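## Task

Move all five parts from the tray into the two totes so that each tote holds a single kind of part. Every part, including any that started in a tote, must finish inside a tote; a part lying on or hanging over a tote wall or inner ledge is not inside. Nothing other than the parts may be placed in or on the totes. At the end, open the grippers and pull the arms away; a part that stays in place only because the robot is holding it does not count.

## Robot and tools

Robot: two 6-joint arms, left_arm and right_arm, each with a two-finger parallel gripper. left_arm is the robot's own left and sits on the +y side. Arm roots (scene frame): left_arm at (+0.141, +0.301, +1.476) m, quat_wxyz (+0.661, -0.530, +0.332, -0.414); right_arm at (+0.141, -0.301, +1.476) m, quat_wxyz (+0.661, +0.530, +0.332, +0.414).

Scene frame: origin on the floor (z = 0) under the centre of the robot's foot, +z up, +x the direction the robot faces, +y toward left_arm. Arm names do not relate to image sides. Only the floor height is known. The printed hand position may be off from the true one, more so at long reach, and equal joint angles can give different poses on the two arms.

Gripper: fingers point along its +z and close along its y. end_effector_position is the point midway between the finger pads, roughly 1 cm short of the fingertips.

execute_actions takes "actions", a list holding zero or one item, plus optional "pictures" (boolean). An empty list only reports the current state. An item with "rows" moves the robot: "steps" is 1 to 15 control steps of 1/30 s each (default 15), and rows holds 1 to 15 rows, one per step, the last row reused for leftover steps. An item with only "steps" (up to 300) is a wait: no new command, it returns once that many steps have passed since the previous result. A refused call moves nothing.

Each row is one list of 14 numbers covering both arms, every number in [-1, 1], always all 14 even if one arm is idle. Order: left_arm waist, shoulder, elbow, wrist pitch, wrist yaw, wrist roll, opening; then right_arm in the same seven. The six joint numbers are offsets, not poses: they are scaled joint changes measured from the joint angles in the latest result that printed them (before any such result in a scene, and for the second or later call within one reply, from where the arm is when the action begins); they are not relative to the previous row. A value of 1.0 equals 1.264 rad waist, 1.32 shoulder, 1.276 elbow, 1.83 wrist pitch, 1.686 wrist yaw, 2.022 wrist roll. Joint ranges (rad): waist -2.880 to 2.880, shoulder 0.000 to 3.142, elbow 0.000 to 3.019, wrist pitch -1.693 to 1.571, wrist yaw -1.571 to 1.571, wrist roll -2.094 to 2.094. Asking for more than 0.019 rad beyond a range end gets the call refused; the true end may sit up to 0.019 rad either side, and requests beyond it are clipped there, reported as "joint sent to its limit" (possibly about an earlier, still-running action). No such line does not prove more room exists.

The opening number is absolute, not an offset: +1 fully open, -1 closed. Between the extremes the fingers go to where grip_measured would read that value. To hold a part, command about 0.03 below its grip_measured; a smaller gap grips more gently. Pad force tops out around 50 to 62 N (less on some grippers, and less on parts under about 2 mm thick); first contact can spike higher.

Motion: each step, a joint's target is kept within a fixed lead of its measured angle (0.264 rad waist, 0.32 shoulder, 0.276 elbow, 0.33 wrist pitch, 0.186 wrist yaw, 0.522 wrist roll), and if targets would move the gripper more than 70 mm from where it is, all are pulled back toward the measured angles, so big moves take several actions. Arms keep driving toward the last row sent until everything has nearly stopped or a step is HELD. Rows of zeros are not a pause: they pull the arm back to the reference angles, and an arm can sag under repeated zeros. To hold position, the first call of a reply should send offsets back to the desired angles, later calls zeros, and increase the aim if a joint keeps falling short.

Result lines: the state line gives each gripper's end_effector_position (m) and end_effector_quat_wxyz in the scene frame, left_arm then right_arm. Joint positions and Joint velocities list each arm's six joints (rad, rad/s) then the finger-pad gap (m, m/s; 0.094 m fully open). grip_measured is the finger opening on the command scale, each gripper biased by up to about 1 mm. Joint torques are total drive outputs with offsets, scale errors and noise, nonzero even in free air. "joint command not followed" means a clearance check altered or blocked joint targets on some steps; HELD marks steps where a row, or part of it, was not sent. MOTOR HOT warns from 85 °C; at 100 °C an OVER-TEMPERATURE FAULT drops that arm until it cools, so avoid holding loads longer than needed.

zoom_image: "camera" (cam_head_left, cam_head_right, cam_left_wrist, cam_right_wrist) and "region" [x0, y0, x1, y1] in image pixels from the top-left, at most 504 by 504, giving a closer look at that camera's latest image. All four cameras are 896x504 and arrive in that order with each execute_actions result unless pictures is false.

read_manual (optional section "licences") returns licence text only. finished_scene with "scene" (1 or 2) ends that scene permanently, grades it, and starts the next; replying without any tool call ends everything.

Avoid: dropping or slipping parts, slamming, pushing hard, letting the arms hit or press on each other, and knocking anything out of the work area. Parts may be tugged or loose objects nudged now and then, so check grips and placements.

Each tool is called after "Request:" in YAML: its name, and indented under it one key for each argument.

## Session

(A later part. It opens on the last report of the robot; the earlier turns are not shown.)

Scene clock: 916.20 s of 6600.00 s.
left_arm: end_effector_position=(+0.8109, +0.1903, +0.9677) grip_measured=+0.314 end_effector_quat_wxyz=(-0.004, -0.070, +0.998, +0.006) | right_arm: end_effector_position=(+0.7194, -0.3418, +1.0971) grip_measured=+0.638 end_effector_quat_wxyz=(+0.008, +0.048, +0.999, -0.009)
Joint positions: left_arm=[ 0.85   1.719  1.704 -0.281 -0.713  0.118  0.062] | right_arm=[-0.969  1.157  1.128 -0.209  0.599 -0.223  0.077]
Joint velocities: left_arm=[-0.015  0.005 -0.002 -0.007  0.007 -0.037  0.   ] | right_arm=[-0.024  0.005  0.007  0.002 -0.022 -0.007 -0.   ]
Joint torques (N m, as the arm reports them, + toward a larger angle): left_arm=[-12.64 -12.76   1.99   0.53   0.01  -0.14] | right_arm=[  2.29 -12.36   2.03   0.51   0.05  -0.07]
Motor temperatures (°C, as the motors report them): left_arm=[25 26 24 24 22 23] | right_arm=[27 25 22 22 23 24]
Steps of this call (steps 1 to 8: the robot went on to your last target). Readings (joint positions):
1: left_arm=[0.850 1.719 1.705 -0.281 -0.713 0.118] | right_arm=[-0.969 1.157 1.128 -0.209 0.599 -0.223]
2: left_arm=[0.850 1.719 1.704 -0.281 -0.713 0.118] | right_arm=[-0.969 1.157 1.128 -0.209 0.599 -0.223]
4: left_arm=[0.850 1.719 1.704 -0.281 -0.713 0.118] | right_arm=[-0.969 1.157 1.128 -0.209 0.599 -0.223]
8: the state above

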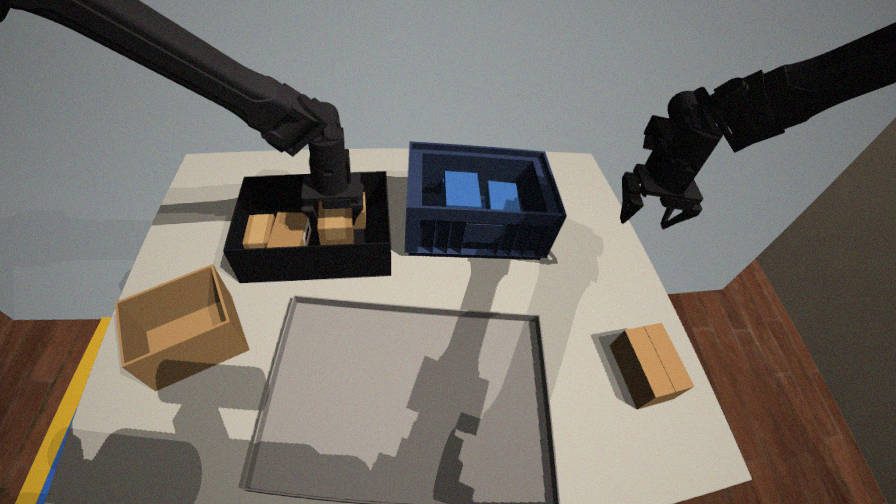

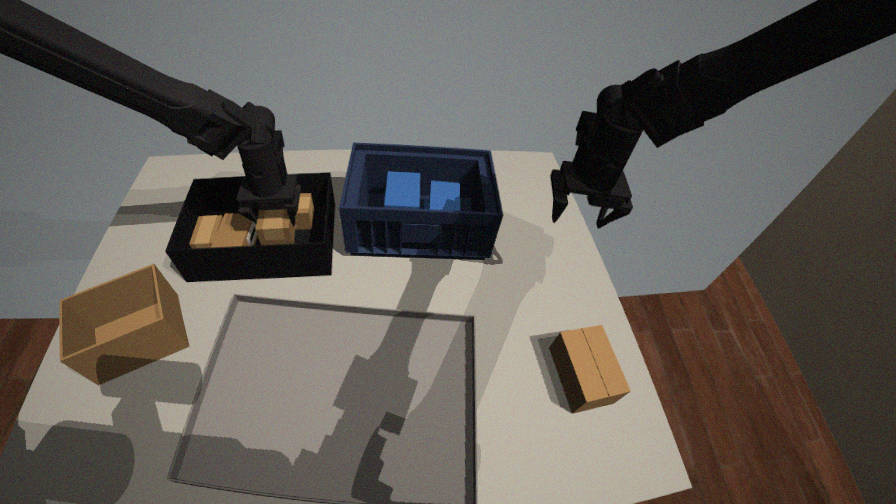

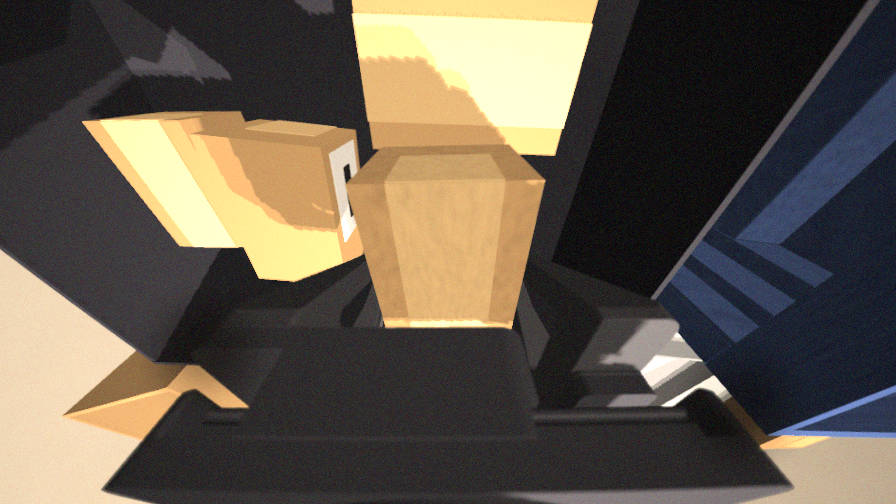

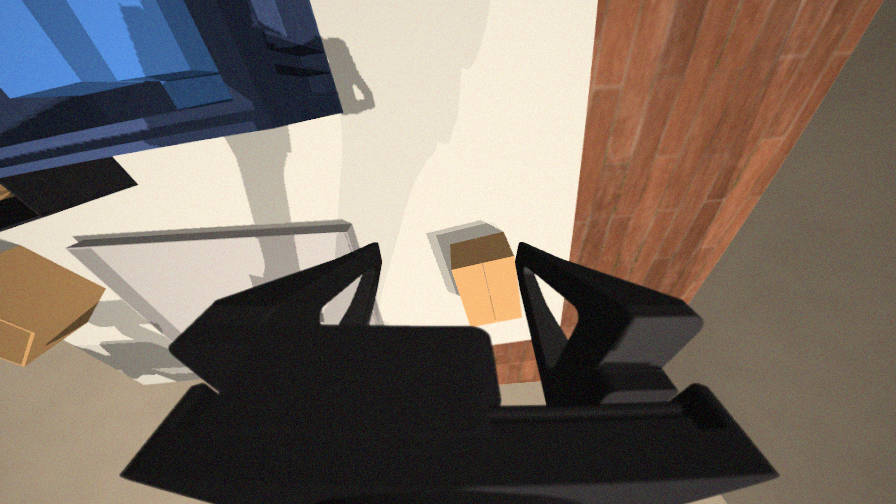

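Request:
execute_actions:
  actions:
    - {"rows":[[0.004,0.002,0.01,0.001,0.002,0.001,0.275,0,0,0,0,0,0,0.64],[0.008,0.005,0.017,0.002,0.004,0.002,0.275,0,0,0,0,0,0,0.64],[0.012,0.01,0.023,0.003,0.006,0.003,0.275,0,0,0,0,0,0,0.64],[0.016,0.015,0.029,0.005,0.008,0.004,0.275,0,0,0,0,0,0,0.64],[0.02,0.02,0.035,0.006,0.01,0.005,0.275,0,0,0,0,0,0,0.64],[0.023,0.026,0.042,0.008,0.013,0.006,0.275,0,0,0,0,0,0,0.64],[0.026,0.032,0.049,0.009,0.015,0.007,0.275,0,0,0,0,0,0,0.64],[0.028,0.038,0.056,0.011,0.018,0.008,0.275,0,0,0,0,0,0,0.64],[0.03,0.044,0.062,0.012,0.02,0.01,0.275,0,0,0,0,0,0,0.64],[0.032,0.05,0.068,0.013,0.022,0.011,0.275,0,0,0,0,0,0,0.64],[0.033,0.055,0.074,0.014,0.024,0.012,0.275,0,0,0,0,0,0,0.64],[0.034,0.06,0.08,0.015,0.026,0.013,0.275,0,0,0,0,0,0,0.64],[0.035,0.064,0.085,0.016,0.028,0.014,0.275,0,0,0,0,0,0,0.64],[0.036,0.067,0.089,0.017,0.03,0.015,0.275,0,0,0,0,0,0,0.64]],"steps":15}
  pictures: false

Request:
execute_actions:
  actions:
    - {"steps":10}

Scene clock: 922.13 s of 6600.00 s.
left_arm: end_effector_position=(+0.8355, +0.1866, +0.9621) grip_measured=+0.313 end_effector_quat_wxyz=(+0.015, -0.083, +0.996, -0.007) | right_arm: end_effector_position=(+0.7194, -0.3418, +1.0971) grip_measured=+0.638 end_effector_quat_wxyz=(+0.008, +0.048, +0.999, -0.009)
Joint positions: left_arm=[ 0.85   1.749  1.776 -0.281 -0.679  0.118  0.062] | right_arm=[-0.969  1.157  1.128 -0.209  0.599 -0.223  0.077]
Joint velocities: left_arm=[ 0.005  0.054  0.139 -0.027  0.11   0.007 -0.001] | right_arm=[-0.005 -0.005 -0.012 -0.007  0.022 -0.037 -0.   ]
Joint torques (N m, as the arm reports them, + toward a larger angle): left_arm=[-7.92 -8.42  5.18  1.19  0.68  0.21] | right_arm=[  2.2  -12.25   1.99   0.47   0.06  -0.08]
Motor temperatures (°C, as the motors report them): left_arm=[25 26 24 24 22 23] | right_arm=[27 25 22 22 23 24]
Steps of this call (steps 1 to 15: the robot went on to your last target; steps 16 to 90: nothing new was sent; then 2.43 s passed at rest; steps 91 to 105: all 15 steps of this action). Readings (joint positions):
91: left_arm=[0.850 1.719 1.704 -0.281 -0.712 0.118] | right_arm=[-0.969 1.157 1.128 -0.209 0.599 -0.223]
92: left_arm=[0.850 1.719 1.704 -0.281 -0.710 0.118] | right_arm=[-0.969 1.157 1.128 -0.209 0.599 -0.223]
94: left_arm=[0.850 1.721 1.709 -0.281 -0.705 0.118] | right_arm=[-0.969 1.157 1.128 -0.209 0.599 -0.223]
98: left_arm=[0.850 1.732 1.735 -0.281 -0.692 0.118] | right_arm=[-0.969 1.157 1.128 -0.209 0.599 -0.223]
105: the state above

Scene clock: 922.47 s of 6600.00 s.
left_arm: end_effector_position=(+0.8399, +0.1867, +0.9620) grip_measured=+0.313 end_effector_quat_wxyz=(+0.018, -0.085, +0.996, -0.009) | right_arm: end_effector_position=(+0.7194, -0.3418, +1.0971) grip_measured=+0.638 end_effector_quat_wxyz=(+0.008, +0.048, +0.999, -0.009)
Joint positions: left_arm=[ 0.85   1.752  1.786 -0.281 -0.674  0.119  0.062] | right_arm=[-0.969  1.157  1.128 -0.209  0.599 -0.223  0.077]
Joint velocities: left_arm=[ 0.015  0.005 -0.007 -0.007 -0.007  0.022 -0.002] | right_arm=[-0.015  0.005 -0.007  0.002  0.022 -0.037 -0.   ]
Joint torques (N m, as the arm reports them, + toward a larger angle): left_arm=[-7.81 -8.52  5.22  1.19  0.57  0.19] | right_arm=[  2.29 -12.33   1.92   0.51   0.06  -0.07]
Motor temperatures (°C, as the motors report them): left_arm=[25 26 24 24 22 23] | right_arm=[27 25 22 22 23 24]
Steps of this call (steps 1 to 10: the robot went on to your last target). Readings (joint positions):
1: left_arm=[0.850 1.751 1.780 -0.281 -0.677 0.118] | right_arm=[-0.969 1.157 1.128 -0.209 0.599 -0.223]
2: left_arm=[0.850 1.752 1.784 -0.281 -0.676 0.118] | right_arm=[-0.969 1.157 1.128 -0.209 0.599 -0.223]
4: left_arm=[0.850 1.752 1.786 -0.281 -0.674 0.119] | right_arm=[-0.969 1.157 1.128 -0.209 0.599 -0.223]
8: left_arm=[0.850 1.752 1.786 -0.281 -0.674 0.119] | right_arm=[-0.969 1.157 1.128 -0.209 0.599 -0.223]
10: the state above

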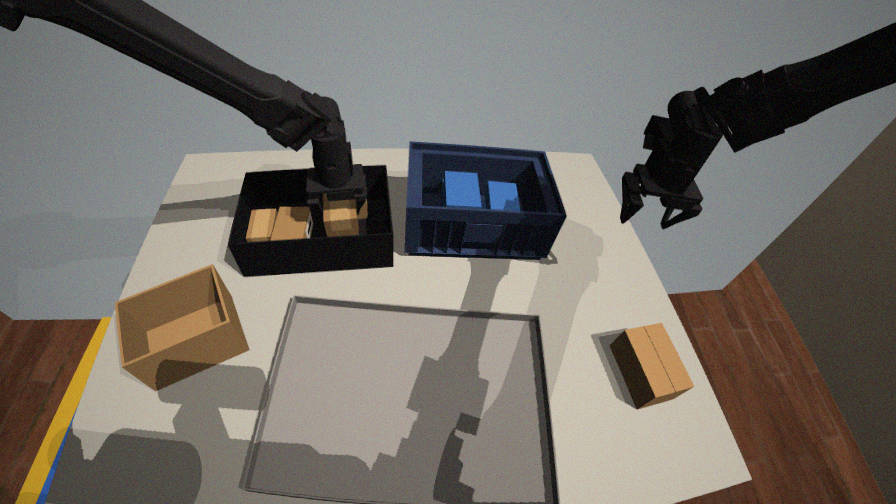

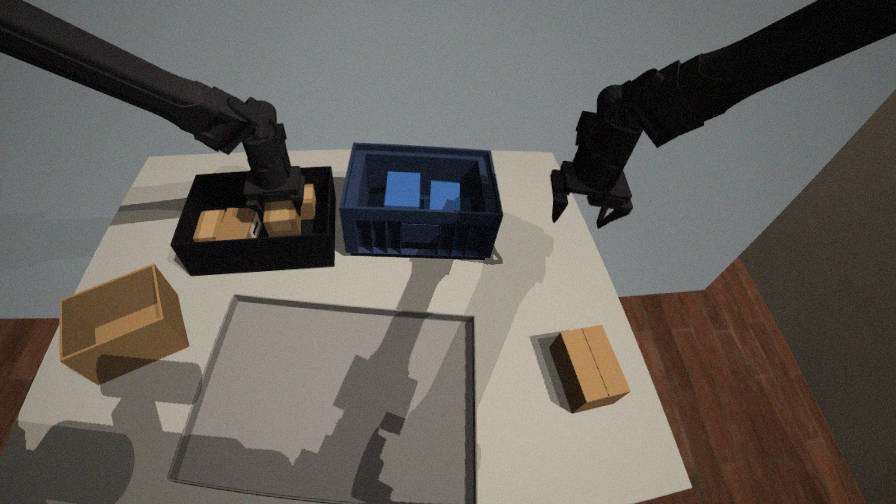

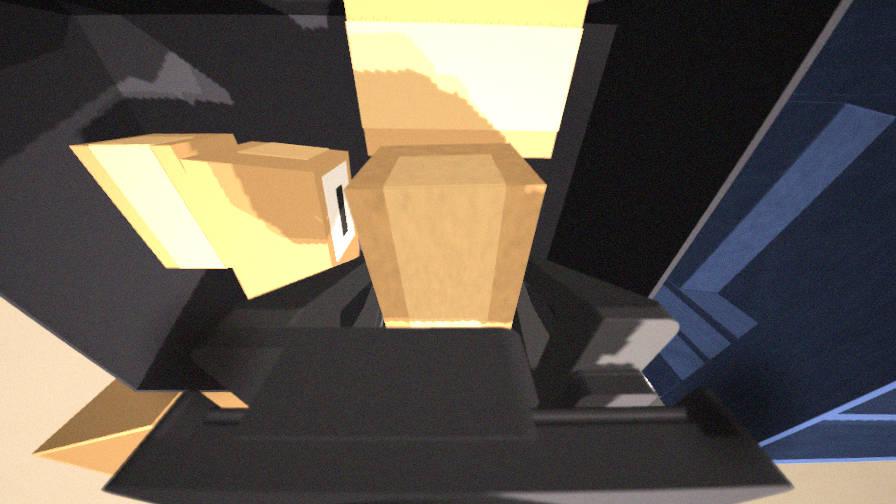

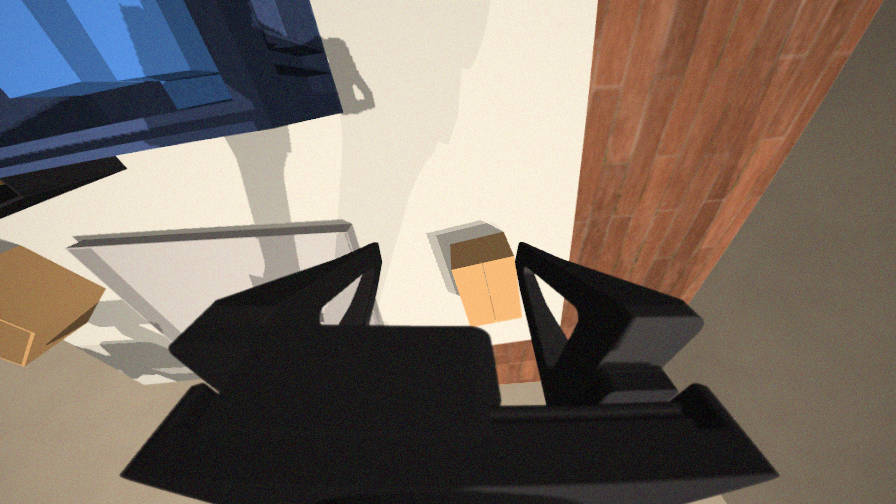

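Request:
zoom_image:
  camera: "cam_head_left"
  region: [220, 150, 420, 290]

Request:
zoom_image:
  camera: "cam_left_wrist"
  region: [240, 100, 640, 340]

Region (220, 150, 420, 290) of cam_head_left's 896x504 image, scaled by 2.520, with more detail than that image has; it fills the top 353 rows of this view, and the rest is white.

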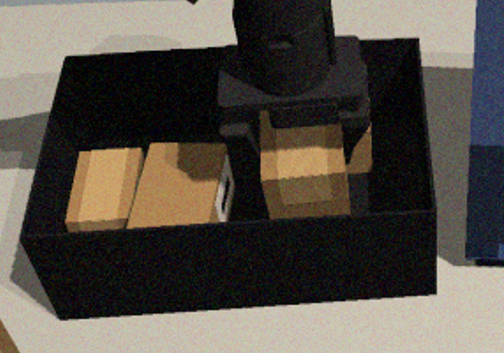

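Region (240, 100, 640, 340) of cam_left_wrist's 896x504 image, scaled by 1.260, with more detail than that image has; it fills the top 302 rows of this view, and the rest is white.

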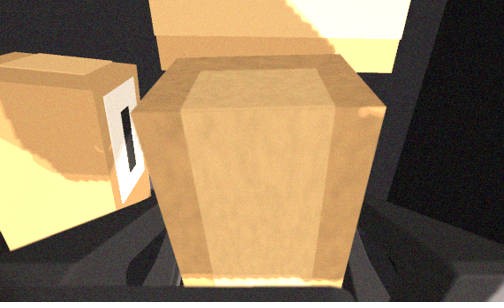

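Request:
execute_actions:
  actions:
    - {"rows":[[-0.02,-0.008,0,0,-0.004,0,0.275,0,0,0,0,0,0,0.64],[-0.028,-0.015,0,0,-0.008,0,0.275,0,0,0,0,0,0,0.64],[-0.028,-0.015,0,-0.004,-0.012,0,0.275,0,0,0,0,0,0,0.64],[-0.028,-0.015,0,-0.008,-0.016,0,0.275,0,0,0,0,0,0,0.64],[-0.028,-0.015,-0.004,-0.012,-0.02,0,0.275,0,0,0,0,0,0,0.64],[-0.028,-0.015,-0.008,-0.016,-0.024,0,0.275,0,0,0,0,0,0,0.64],[-0.028,-0.015,-0.012,-0.02,-0.024,0,0.275,0,0,0,0,0,0,0.64],[-0.028,-0.015,-0.016,-0.024,-0.024,0,0.275,0,0,0,0,0,0,0.64],[-0.028,-0.015,-0.02,-0.027,-0.024,0,0.275,0,0,0,0,0,0,0.64]],"steps":14}
  pictures: false

Request:
execute_actions:
  actions:
    - {"steps":8}

Scene clock: 960.30 s of 6600.00 s.
left_arm: end_effector_position=(+0.8215, +0.1822, +0.9642) grip_measured=+0.313 end_effector_quat_wxyz=(-0.005, -0.067, +0.998, +0.002) | right_arm: end_effector_position=(+0.7194, -0.3418, +1.0971) grip_measured=+0.638 end_effector_quat_wxyz=(+0.008, +0.048, +0.999, -0.009)
Joint positions: left_arm=[ 0.842  1.749  1.761 -0.313 -0.713  0.119  0.062] | right_arm=[-0.969  1.157  1.128 -0.209  0.599 -0.223  0.077]
Joint velocities: left_arm=[-0.024 -0.015 -0.046 -0.032 -0.007 -0.037 -0.001] | right_arm=[-0.015  0.005 -0.002 -0.002 -0.11   0.037  0.   ]
Joint torques (N m, as the arm reports them, + toward a larger angle): left_arm=[-13.24 -13.07   2.66  -0.76  -0.07  -0.14] | right_arm=[  2.43 -12.4    1.99   0.48   0.07  -0.08]
Motor temperatures (°C, as the motors report them): left_arm=[25 25 24 24 22 23] | right_arm=[27 26 22 22 23 24]
Steps of this call (steps 1 to 30: the robot went on to your last target; steps 31 to 90: nothing new was sent; then 34.37 s passed at rest; steps 91 to 104: all 14 steps of this action). Readings (joint positions):
91: left_arm=[0.847 1.750 1.786 -0.281 -0.678 0.119] | right_arm=[-0.969 1.157 1.128 -0.209 0.599 -0.223]
92: left_arm=[0.845 1.750 1.785 -0.281 -0.683 0.119] | right_arm=[-0.969 1.157 1.128 -0.209 0.599 -0.223]
94: left_arm=[0.842 1.750 1.785 -0.281 -0.693 0.119] | right_arm=[-0.969 1.157 1.128 -0.209 0.599 -0.223]
98: left_arm=[0.842 1.749 1.781 -0.293 -0.712 0.119] | right_arm=[-0.969 1.157 1.128 -0.209 0.599 -0.223]
104: the state above

Scene clock: 960.57 s of 6600.00 s.
left_arm: end_effector_position=(+0.8208, +0.1819, +0.9641) grip_measured=+0.313 end_effector_quat_wxyz=(-0.005, -0.066, +0.998, +0.001) | right_arm: end_effector_position=(+0.7194, -0.3418, +1.0971) grip_measured=+0.638 end_effector_quat_wxyz=(+0.008, +0.048, +0.999, -0.009)
Joint positions: left_arm=[ 0.842  1.749  1.76  -0.315 -0.713  0.119  0.062] | right_arm=[-0.969  1.157  1.128 -0.209  0.599 -0.223  0.077]
Joint velocities: left_arm=[-0.005 -0.015 -0.002  0.022 -0.066 -0.037  0.001] | right_arm=[-0.005 -0.015 -0.002 -0.017  0.007 -0.022 -0.001]
Joint torques (N m, as the arm reports them, + toward a larger angle): left_arm=[-13.19 -13.29   2.51  -0.85  -0.07  -0.14] | right_arm=[  2.43 -12.4    2.     0.52   0.08  -0.06]
Motor temperatures (°C, as the motors report them): left_arm=[25 25 24 24 22 23] | right_arm=[27 26 22 22 23 24]
Steps of this call (steps 1 to 8: the robot went on to your last target). Readings (joint positions):
1: left_arm=[0.842 1.749 1.760 -0.314 -0.713 0.119] | right_arm=[-0.969 1.157 1.128 -0.209 0.599 -0.223]
2: left_arm=[0.842 1.749 1.760 -0.315 -0.713 0.119] | right_arm=[-0.969 1.157 1.128 -0.209 0.599 -0.223]
4: left_arm=[0.842 1.749 1.760 -0.315 -0.713 0.119] | right_arm=[-0.969 1.157 1.128 -0.209 0.599 -0.223]
8: the state above

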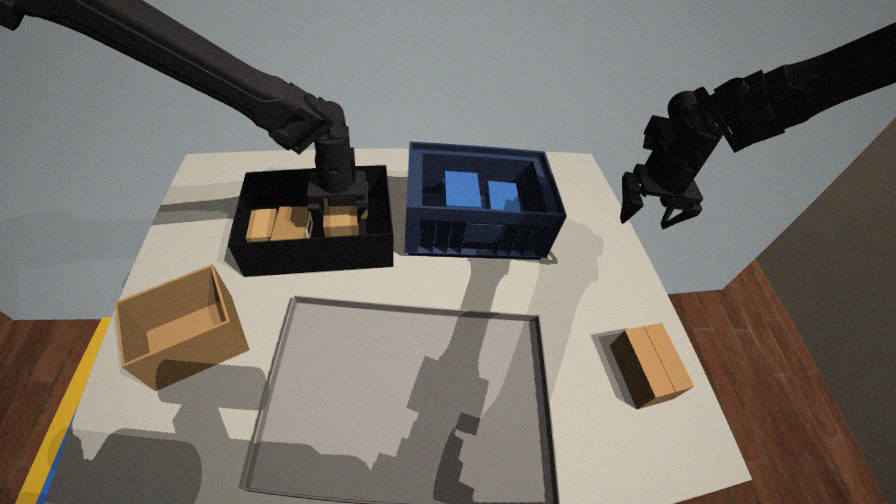

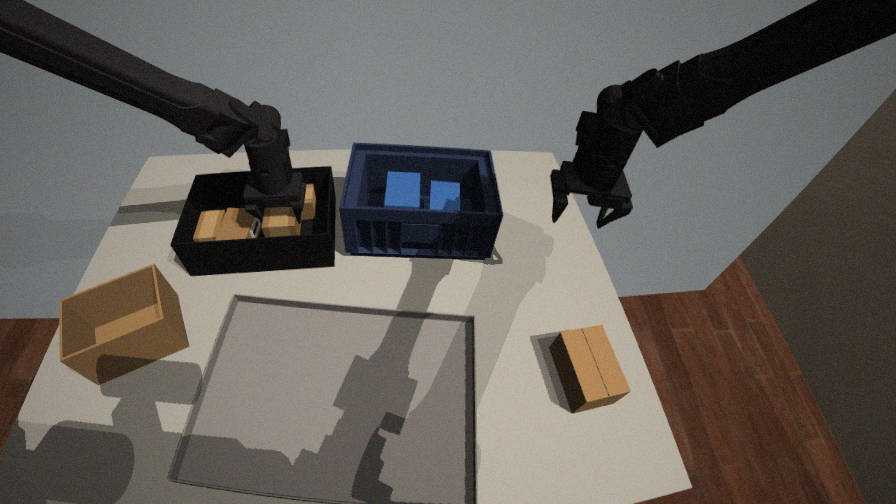

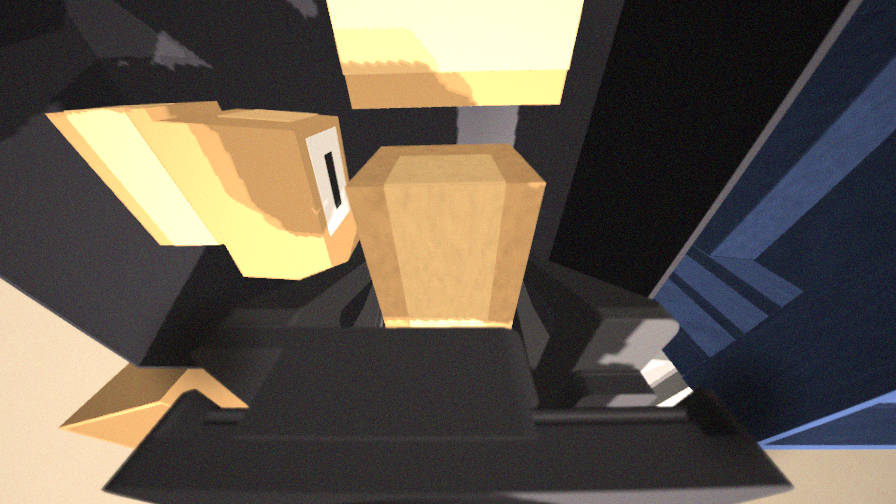

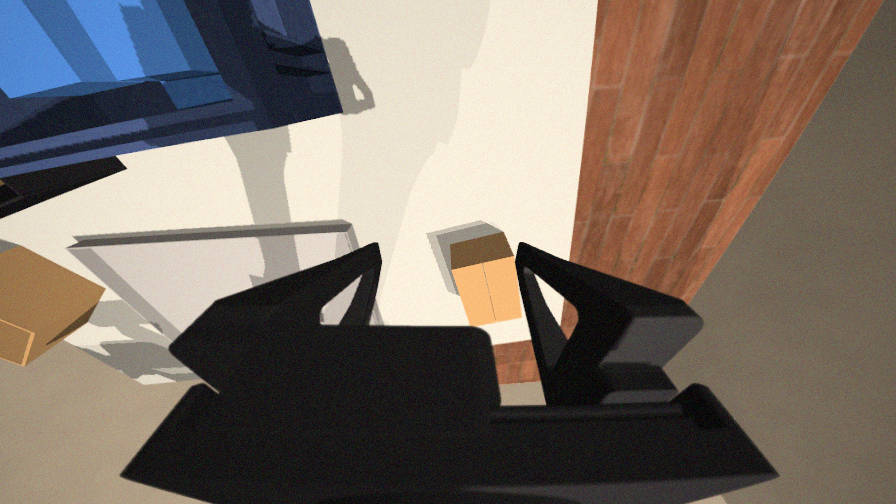

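Request:
execute_actions:
  actions:
    - {"rows":[[0,-0.013,0.012,0,0,0,0.275,0,0,0,0,0,0,0.64],[0,-0.012,0.02,0,0.001,0.002,0.275,0,0,0,0,0,0,0.64],[0.002,-0.01,0.026,0,0.002,0.004,0.275,0,0,0,0,0,0,0.64],[0.004,-0.007,0.03,0,0.003,0.006,0.275,0,0,0,0,0,0,0.64],[0.006,-0.003,0.034,0,0.004,0.008,0.275,0,0,0,0,0,0,0.64],[0.008,0.001,0.038,0,0.005,0.01,0.275,0,0,0,0,0,0,0.64],[0.01,0.005,0.042,0,0.006,0.01,0.275,0,0,0,0,0,0,0.64],[0.012,0.01,0.047,0,0.007,0.01,0.275,0,0,0,0,0,0,0.64],[0.013,0.014,0.051,0,0.008,0.01,0.275,0,0,0,0,0,0,0.64],[0.014,0.018,0.055,0,0.009,0.01,0.275,0,0,0,0,0,0,0.64],[0.015,0.021,0.058,0,0.01,0.01,0.275,0,0,0,0,0,0,0.64],[0.016,0.023,0.06,0,0.011,0.01,0.275,0,0,0,0,0,0,0.64]],"steps":15}
  pictures: false

Request:
execute_actions:
  actions:
    - {"steps":6}

Scene clock: 969.80 s of 6600.00 s.
left_arm: end_effector_position=(+0.8480, +0.1879, +0.9649) grip_measured=+0.313 end_effector_quat_wxyz=(+0.014, -0.081, +0.997, -0.002) | right_arm: end_effector_position=(+0.7194, -0.3418, +1.0971) grip_measured=+0.638 end_effector_quat_wxyz=(+0.008, +0.048, +0.999, -0.009)
Joint positions: left_arm=[ 0.843  1.761  1.822 -0.315 -0.697  0.122  0.062] | right_arm=[-0.969  1.157  1.128 -0.209  0.599 -0.223  0.077]
Joint velocities: left_arm=[-0.015 -0.015 -0.017 -0.007 -0.022 -0.022 -0.001] | right_arm=[-0.005 -0.005  0.007 -0.002  0.022  0.007 -0.   ]
Joint torques (N m, as the arm reports them, + toward a larger angle): left_arm=[ -9.9  -11.08   4.    -0.11   0.18   0.05] | right_arm=[  2.42 -12.29   1.99   0.5    0.06  -0.08]
Motor temperatures (°C, as the motors report them): left_arm=[25 26 24 24 22 23] | right_arm=[27 26 22 22 23 24]
Steps of this call (steps 1 to 15: the robot went on to your last target; steps 16 to 90: nothing new was sent; then 5.73 s passed at rest; steps 91 to 105: all 15 steps of this action). Readings (joint positions):
91: left_arm=[0.842 1.749 1.760 -0.315 -0.713 0.119] | right_arm=[-0.969 1.157 1.128 -0.209 0.599 -0.223]
92: left_arm=[0.842 1.749 1.760 -0.315 -0.713 0.119] | right_arm=[-0.969 1.157 1.128 -0.209 0.599 -0.223]
94: left_arm=[0.842 1.749 1.764 -0.315 -0.711 0.119] | right_arm=[-0.969 1.157 1.128 -0.209 0.599 -0.223]
98: left_arm=[0.842 1.750 1.785 -0.315 -0.705 0.121] | right_arm=[-0.969 1.157 1.128 -0.209 0.599 -0.223]
105: the state above

Scene clock: 970.00 s of 6600.00 s.
left_arm: end_effector_position=(+0.8480, +0.1879, +0.9649) grip_measured=+0.313 end_effector_quat_wxyz=(+0.014, -0.081, +0.997, -0.002) | right_arm: end_effector_position=(+0.7194, -0.3418, +1.0971) grip_measured=+0.638 end_effector_quat_wxyz=(+0.008, +0.048, +0.999, -0.009)
Joint positions: left_arm=[ 0.843  1.761  1.822 -0.315 -0.697  0.122  0.062] | right_arm=[-0.969  1.157  1.128 -0.209  0.599 -0.223  0.077]
Joint velocities: left_arm=[-0.015 -0.005 -0.007  0.007  0.007 -0.066 -0.001] | right_arm=[ 0.015 -0.015 -0.017  0.002  0.007  0.037  0.   ]
Joint torques (N m, as the arm reports them, + toward a larger angle): left_arm=[-10.   -11.17   3.92  -0.14   0.15   0.05] | right_arm=[  2.37 -12.21   1.97   0.49   0.06  -0.07]
Motor temperatures (°C, as the motors report them): left_arm=[25 26 24 24 22 23] | right_arm=[27 26 22 22 23 24]
Steps of this call (steps 1 to 6: the robot went on to your last target). Readings (joint positions):
1: left_arm=[0.843 1.761 1.822 -0.315 -0.697 0.122] | right_arm=[-0.969 1.157 1.128 -0.209 0.599 -0.223]
2: left_arm=[0.843 1.761 1.822 -0.315 -0.697 0.122] | right_arm=[-0.969 1.157 1.128 -0.209 0.599 -0.223]
4: left_arm=[0.843 1.761 1.822 -0.315 -0.697 0.122] | right_arm=[-0.969 1.157 1.128 -0.209 0.599 -0.223]
6: the state above

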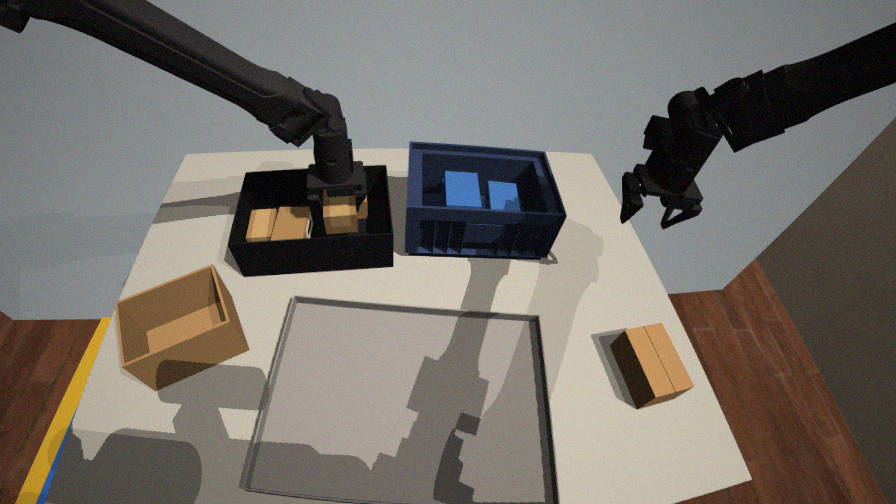

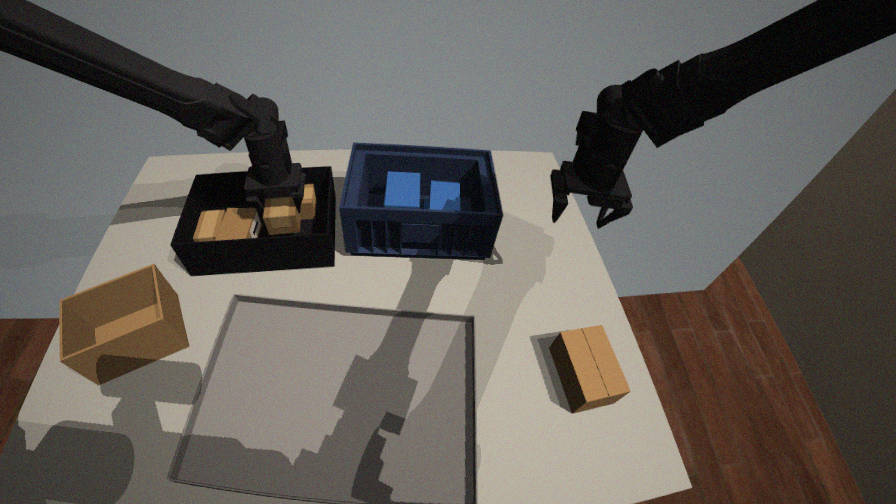

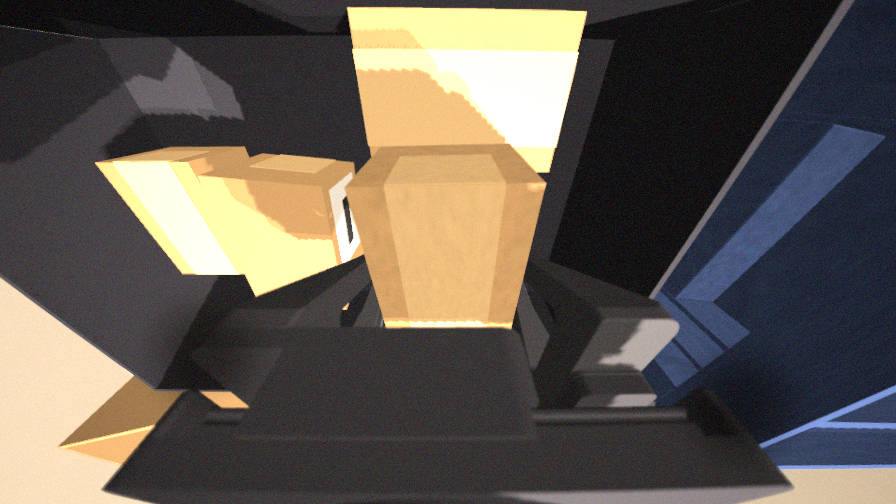

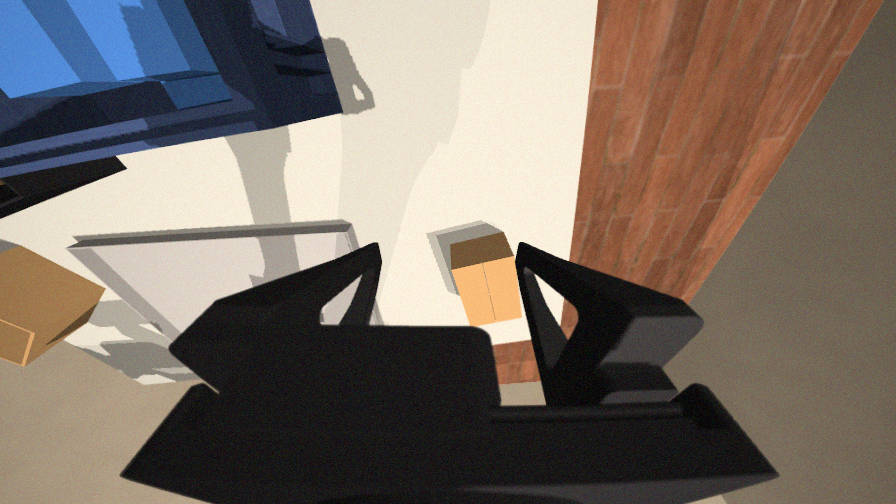

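Request:
execute_actions:
  actions:
    - {"rows":[[-0.01,-0.02,0,0,-0.003,0,0.275,0,0,0,0,0,0,0.64],[-0.01,-0.028,0,0,-0.006,0,0.275,0,0,0,0,0,0,0.64],[-0.01,-0.028,-0.008,0,-0.009,0,0.275,0,0,0,0,0,0,0.64],[-0.01,-0.028,-0.016,0,-0.009,0,0.275,0,0,0,0,0,0,0.64],[-0.01,-0.028,-0.024,0,-0.009,0,0.275,0,0,0,0,0,0,0.64],[-0.01,-0.028,-0.032,0,-0.009,0,0.275,0,0,0,0,0,0,0.64],[-0.01,-0.028,-0.04,0,-0.009,0,0.275,0,0,0,0,0,0,0.64],[-0.01,-0.028,-0.046,0,-0.009,0,0.275,0,0,0,0,0,0,0.64],[-0.01,-0.028,-0.05,0,-0.009,0,0.275,0,0,0,0,0,0,0.64]],"steps":14}
  pictures: false

Request:
execute_actions:
  actions:
    - {"steps":6}

Scene clock: 977.03 s of 6600.00 s.
left_arm: end_effector_position=(+0.8231, +0.1851, +0.9666) grip_measured=+0.313 end_effector_quat_wxyz=(-0.004, -0.066, +0.998, +0.001) | right_arm: end_effector_position=(+0.7194, -0.3418, +1.0971) grip_measured=+0.638 end_effector_quat_wxyz=(+0.008, +0.048, +0.999, -0.009)
Joint positions: left_arm=[ 0.843  1.741  1.757 -0.315 -0.71   0.122  0.062] | right_arm=[-0.969  1.157  1.128 -0.209  0.599 -0.223  0.077]
Joint velocities: left_arm=[ 0.005 -0.015 -0.002 -0.012  0.051  0.037 -0.001] | right_arm=[-0.005 -0.005 -0.002  0.007 -0.037 -0.022 -0.   ]
Joint torques (N m, as the arm reports them, + toward a larger angle): left_arm=[-11.95 -13.15   2.7   -0.23  -0.05  -0.13] | right_arm=[  2.35 -12.37   2.01   0.48   0.06  -0.08]
Motor temperatures (°C, as the motors report them): left_arm=[25 26 24 24 22 23] | right_arm=[27 26 21 22 23 24]
Steps of this call (steps 1 to 15: the robot went on to your last target; steps 16 to 90: nothing new was sent; then 3.57 s passed at rest; steps 91 to 104: all 14 steps of this action). Readings (joint positions):
91: left_arm=[0.843 1.761 1.822 -0.315 -0.697 0.122] | right_arm=[-0.969 1.157 1.128 -0.209 0.599 -0.223]
92: left_arm=[0.843 1.760 1.822 -0.315 -0.700 0.122] | right_arm=[-0.969 1.157 1.128 -0.209 0.599 -0.223]
94: left_arm=[0.843 1.757 1.818 -0.315 -0.708 0.122] | right_arm=[-0.969 1.157 1.128 -0.209 0.599 -0.223]
98: left_arm=[0.843 1.744 1.786 -0.315 -0.710 0.122] | right_arm=[-0.969 1.157 1.128 -0.209 0.599 -0.223]
104: the state above

Scene clock: 977.23 s of 6600.00 s.
left_arm: end_effector_position=(+0.8231, +0.1851, +0.9666) grip_measured=+0.313 end_effector_quat_wxyz=(-0.004, -0.066, +0.998, +0.001) | right_arm: end_effector_position=(+0.7194, -0.3418, +1.0971) grip_measured=+0.638 end_effector_quat_wxyz=(+0.008, +0.048, +0.999, -0.009)
Joint positions: left_arm=[ 0.843  1.741  1.757 -0.315 -0.71   0.122  0.062] | right_arm=[-0.969  1.157  1.128 -0.209  0.599 -0.223  0.077]
Joint velocities: left_arm=[ 0.005 -0.015 -0.002  0.022 -0.037 -0.037 -0.   ] | right_arm=[ 0.005  0.005 -0.002 -0.007  0.007 -0.022 -0.   ]
Joint torques (N m, as the arm reports them, + toward a larger angle): left_arm=[-11.75 -13.19   2.54  -0.2   -0.05  -0.12] | right_arm=[  2.3  -12.27   1.98   0.47   0.04  -0.07]
Motor temperatures (°C, as the motors report them): left_arm=[25 26 24 24 22 23] | right_arm=[27 26 21 22 23 24]
Steps of this call (steps 1 to 6: the robot went on to your last target). Readings (joint positions):
1: left_arm=[0.843 1.741 1.757 -0.315 -0.710 0.122] | right_arm=[-0.969 1.157 1.128 -0.209 0.599 -0.223]
2: left_arm=[0.843 1.741 1.757 -0.315 -0.710 0.122] | right_arm=[-0.969 1.157 1.128 -0.209 0.599 -0.223]
4: left_arm=[0.843 1.741 1.757 -0.315 -0.710 0.122] | right_arm=[-0.969 1.157 1.128 -0.209 0.599 -0.223]
6: the state above

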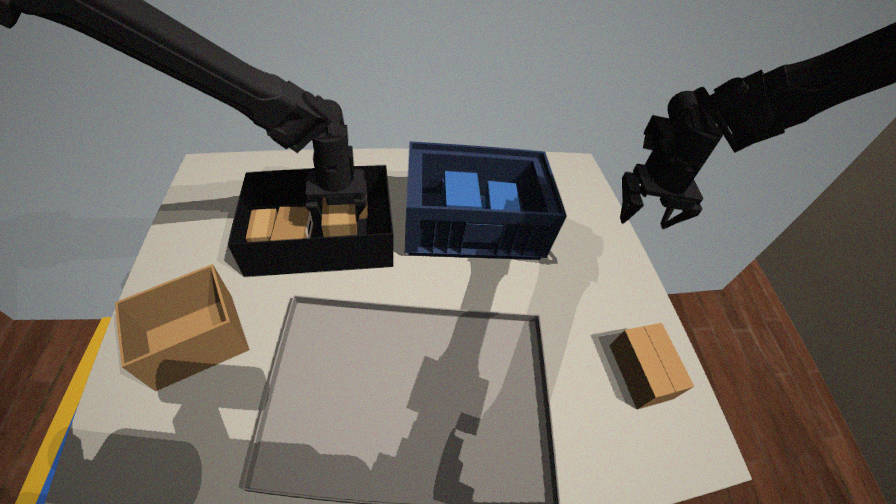

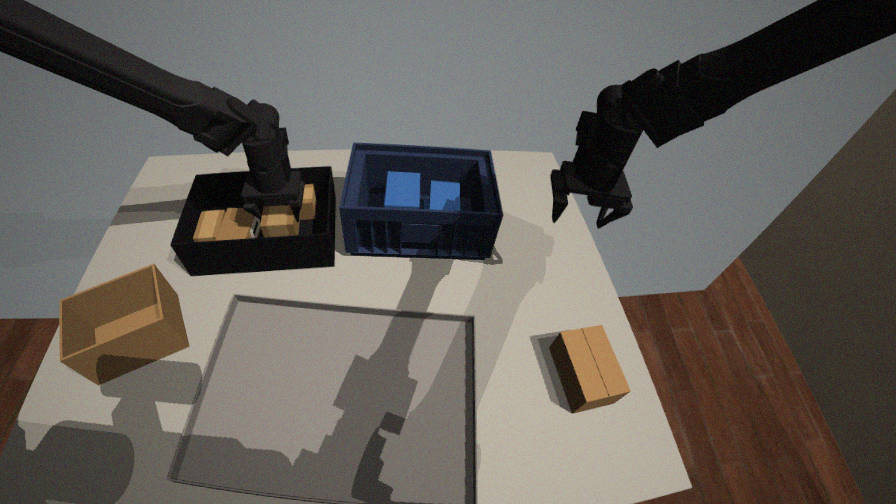

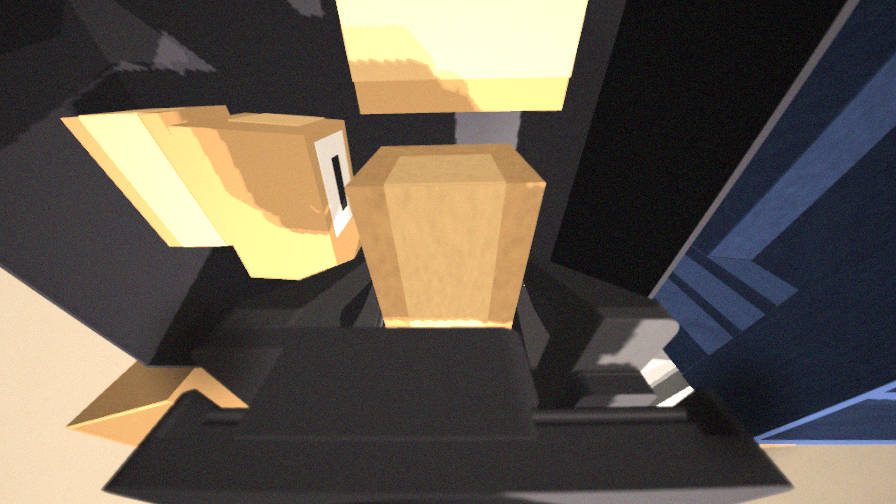

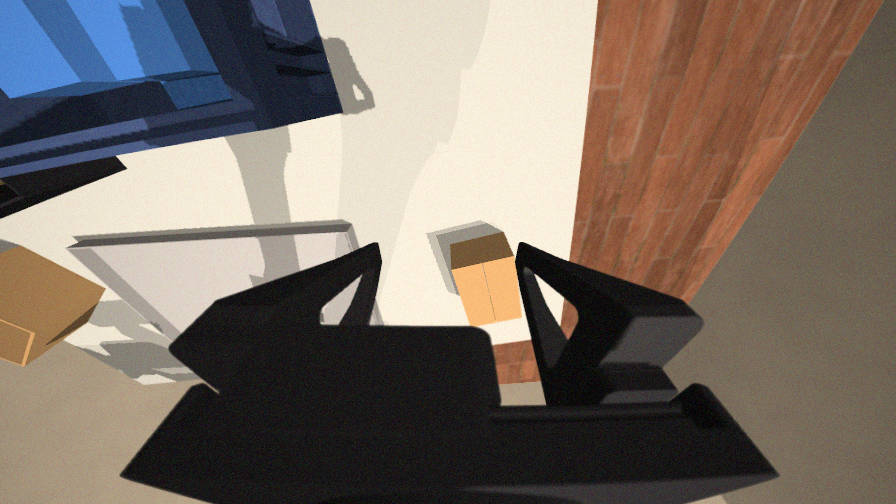

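Request:
execute_actions:
  actions:
    - {"rows":[[0.005,0.009,0.008,0,0,0,0.275,0,0,0,0,0,0,0.64],[0.007,0.014,0.013,0,0.002,0.002,0.275,0,0,0,0,0,0,0.64],[0.009,0.019,0.019,0,0.003,0.004,0.275,0,0,0,0,0,0,0.64],[0.011,0.023,0.024,0,0.004,0.006,0.275,0,0,0,0,0,0,0.64],[0.013,0.028,0.03,0,0.006,0.008,0.275,0,0,0,0,0,0,0.64],[0.015,0.032,0.035,0,0.007,0.009,0.275,0,0,0,0,0,0,0.64],[0.017,0.037,0.041,0,0.008,0.01,0.275,0,0,0,0,0,0,0.64],[0.018,0.041,0.046,0,0.01,0.01,0.275,0,0,0,0,0,0,0.64],[0.019,0.045,0.052,0,0.011,0.01,0.275,0,0,0,0,0,0,0.64],[0.02,0.049,0.057,0,0.012,0.01,0.275,0,0,0,0,0,0,0.64]],"steps":13}
  pictures: false

Request:
execute_actions:
  actions:
    - {"steps":6}

Scene clock: 987.03 s of 6600.00 s.
left_arm: end_effector_position=(+0.8213, +0.1695, +0.9461) grip_measured=+0.314 end_effector_quat_wxyz=(-0.005, -0.063, +0.998, -0.006) | right_arm: end_effector_position=(+0.7194, -0.3418, +1.0971) grip_measured=+0.638 end_effector_quat_wxyz=(+0.008, +0.048, +0.999, -0.009)
Joint positions: left_arm=[ 0.849  1.801  1.811 -0.315 -0.692  0.126  0.062] | right_arm=[-0.969  1.157  1.128 -0.209  0.599 -0.223  0.077]
Joint velocities: left_arm=[ 0.024  0.093  0.002 -0.017 -0.037 -0.022  0.001] | right_arm=[-0.015  0.005 -0.022  0.007  0.022  0.037  0.   ]
Joint torques (N m, as the arm reports them, + toward a larger angle): left_arm=[-10.28 -11.93   3.96  -0.2    0.13   0.04] | right_arm=[  2.43 -12.21   1.99   0.46   0.05  -0.07]
Motor temperatures (°C, as the motors report them): left_arm=[25 26 24 24 22 23] | right_arm=[27 26 21 22 23 24]
Steps of this call (steps 1 to 15: the robot went on to your last target; steps 16 to 90: nothing new was sent; then 6.37 s passed at rest; steps 91 to 103: all 13 steps of this action). Readings (joint positions):
91: left_arm=[0.843 1.741 1.757 -0.315 -0.710 0.122] | right_arm=[-0.969 1.157 1.128 -0.209 0.599 -0.223]
92: left_arm=[0.843 1.742 1.757 -0.315 -0.710 0.122] | right_arm=[-0.969 1.157 1.128 -0.209 0.599 -0.223]
94: left_arm=[0.843 1.746 1.761 -0.315 -0.708 0.122] | right_arm=[-0.969 1.157 1.128 -0.209 0.599 -0.223]
98: left_arm=[0.844 1.770 1.787 -0.315 -0.698 0.124] | right_arm=[-0.969 1.157 1.128 -0.209 0.599 -0.223]
103: the state above

Scene clock: 987.23 s of 6600.00 s.
left_arm: end_effector_position=(+0.8164, +0.1681, +0.9416) grip_measured=+0.314 end_effector_quat_wxyz=(-0.009, -0.061, +0.998, -0.005) | right_arm: end_effector_position=(+0.7194, -0.3418, +1.0971) grip_measured=+0.638 end_effector_quat_wxyz=(+0.008, +0.048, +0.999, -0.009)
Joint positions: left_arm=[ 0.853  1.809  1.811 -0.315 -0.692  0.127  0.062] | right_arm=[-0.969  1.157  1.128 -0.209  0.599 -0.223  0.077]
Joint velocities: left_arm=[-0.005 -0.005 -0.007 -0.012 -0.081  0.022  0.001] | right_arm=[-0.005 -0.015 -0.012 -0.012 -0.051 -0.007  0.001]
Joint torques (N m, as the arm reports them, + toward a larger angle): left_arm=[-10.29 -12.47   3.88  -0.18   0.12   0.05] | right_arm=[  2.49 -12.37   2.01   0.5    0.06  -0.07]
Motor temperatures (°C, as the motors report them): left_arm=[25 26 24 24 22 23] | right_arm=[27 26 21 22 23 24]
Steps of this call (steps 1 to 6: the robot went on to your last target). Readings (joint positions):
1: left_arm=[0.850 1.803 1.811 -0.315 -0.692 0.126] | right_arm=[-0.969 1.157 1.128 -0.209 0.599 -0.223]
2: left_arm=[0.851 1.806 1.811 -0.315 -0.692 0.126] | right_arm=[-0.969 1.157 1.128 -0.209 0.599 -0.223]
4: left_arm=[0.853 1.808 1.811 -0.315 -0.692 0.127] | right_arm=[-0.969 1.157 1.128 -0.209 0.599 -0.223]
6: the state above

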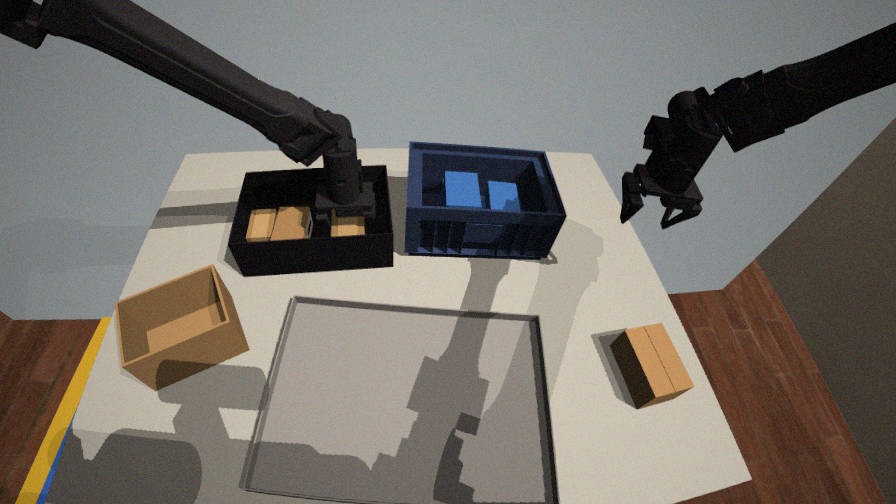

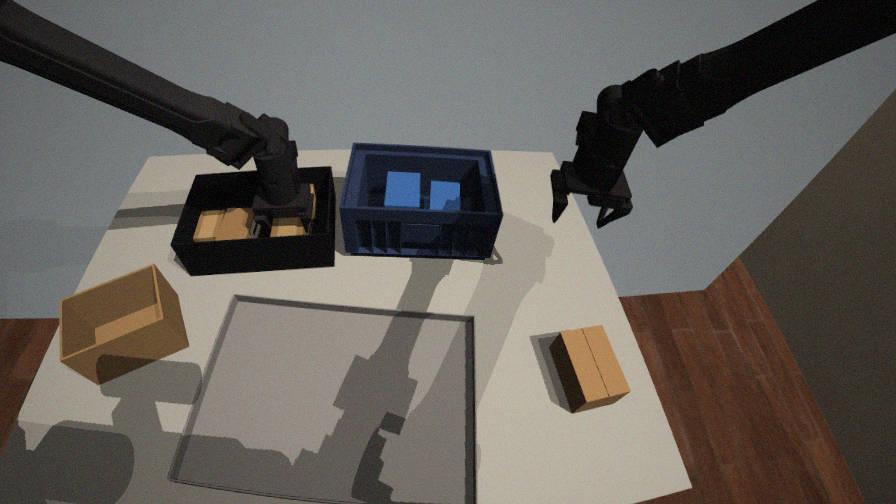

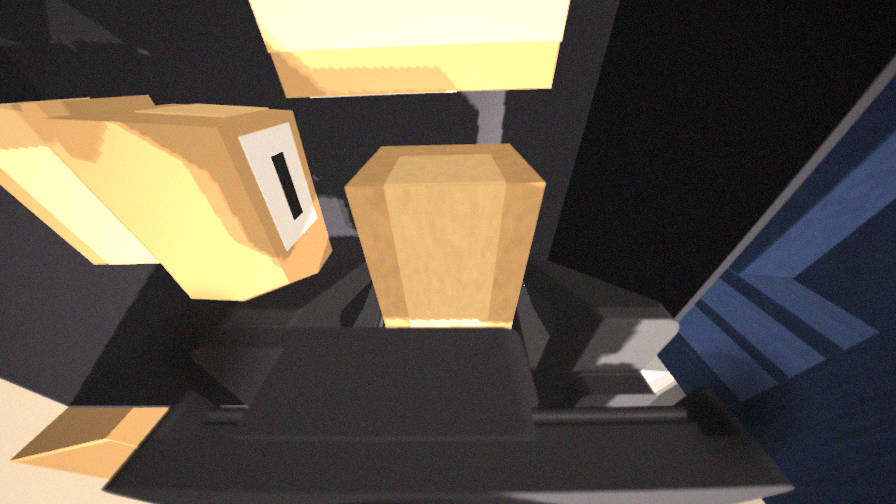

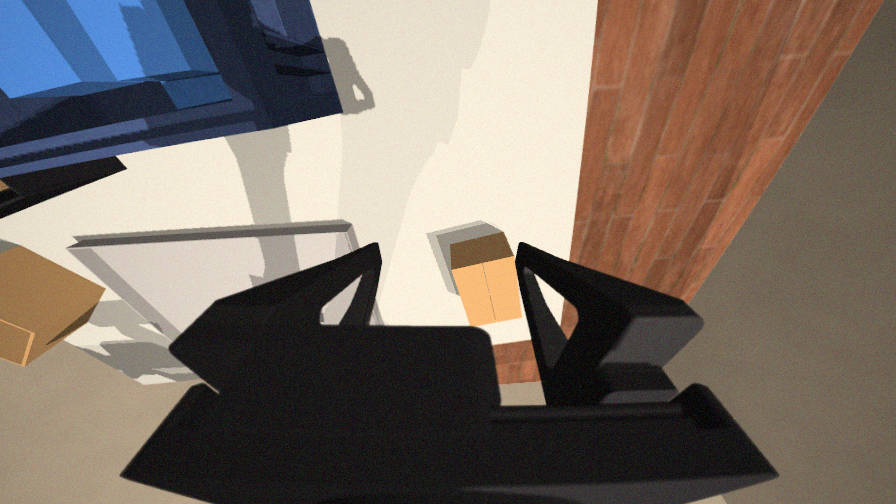

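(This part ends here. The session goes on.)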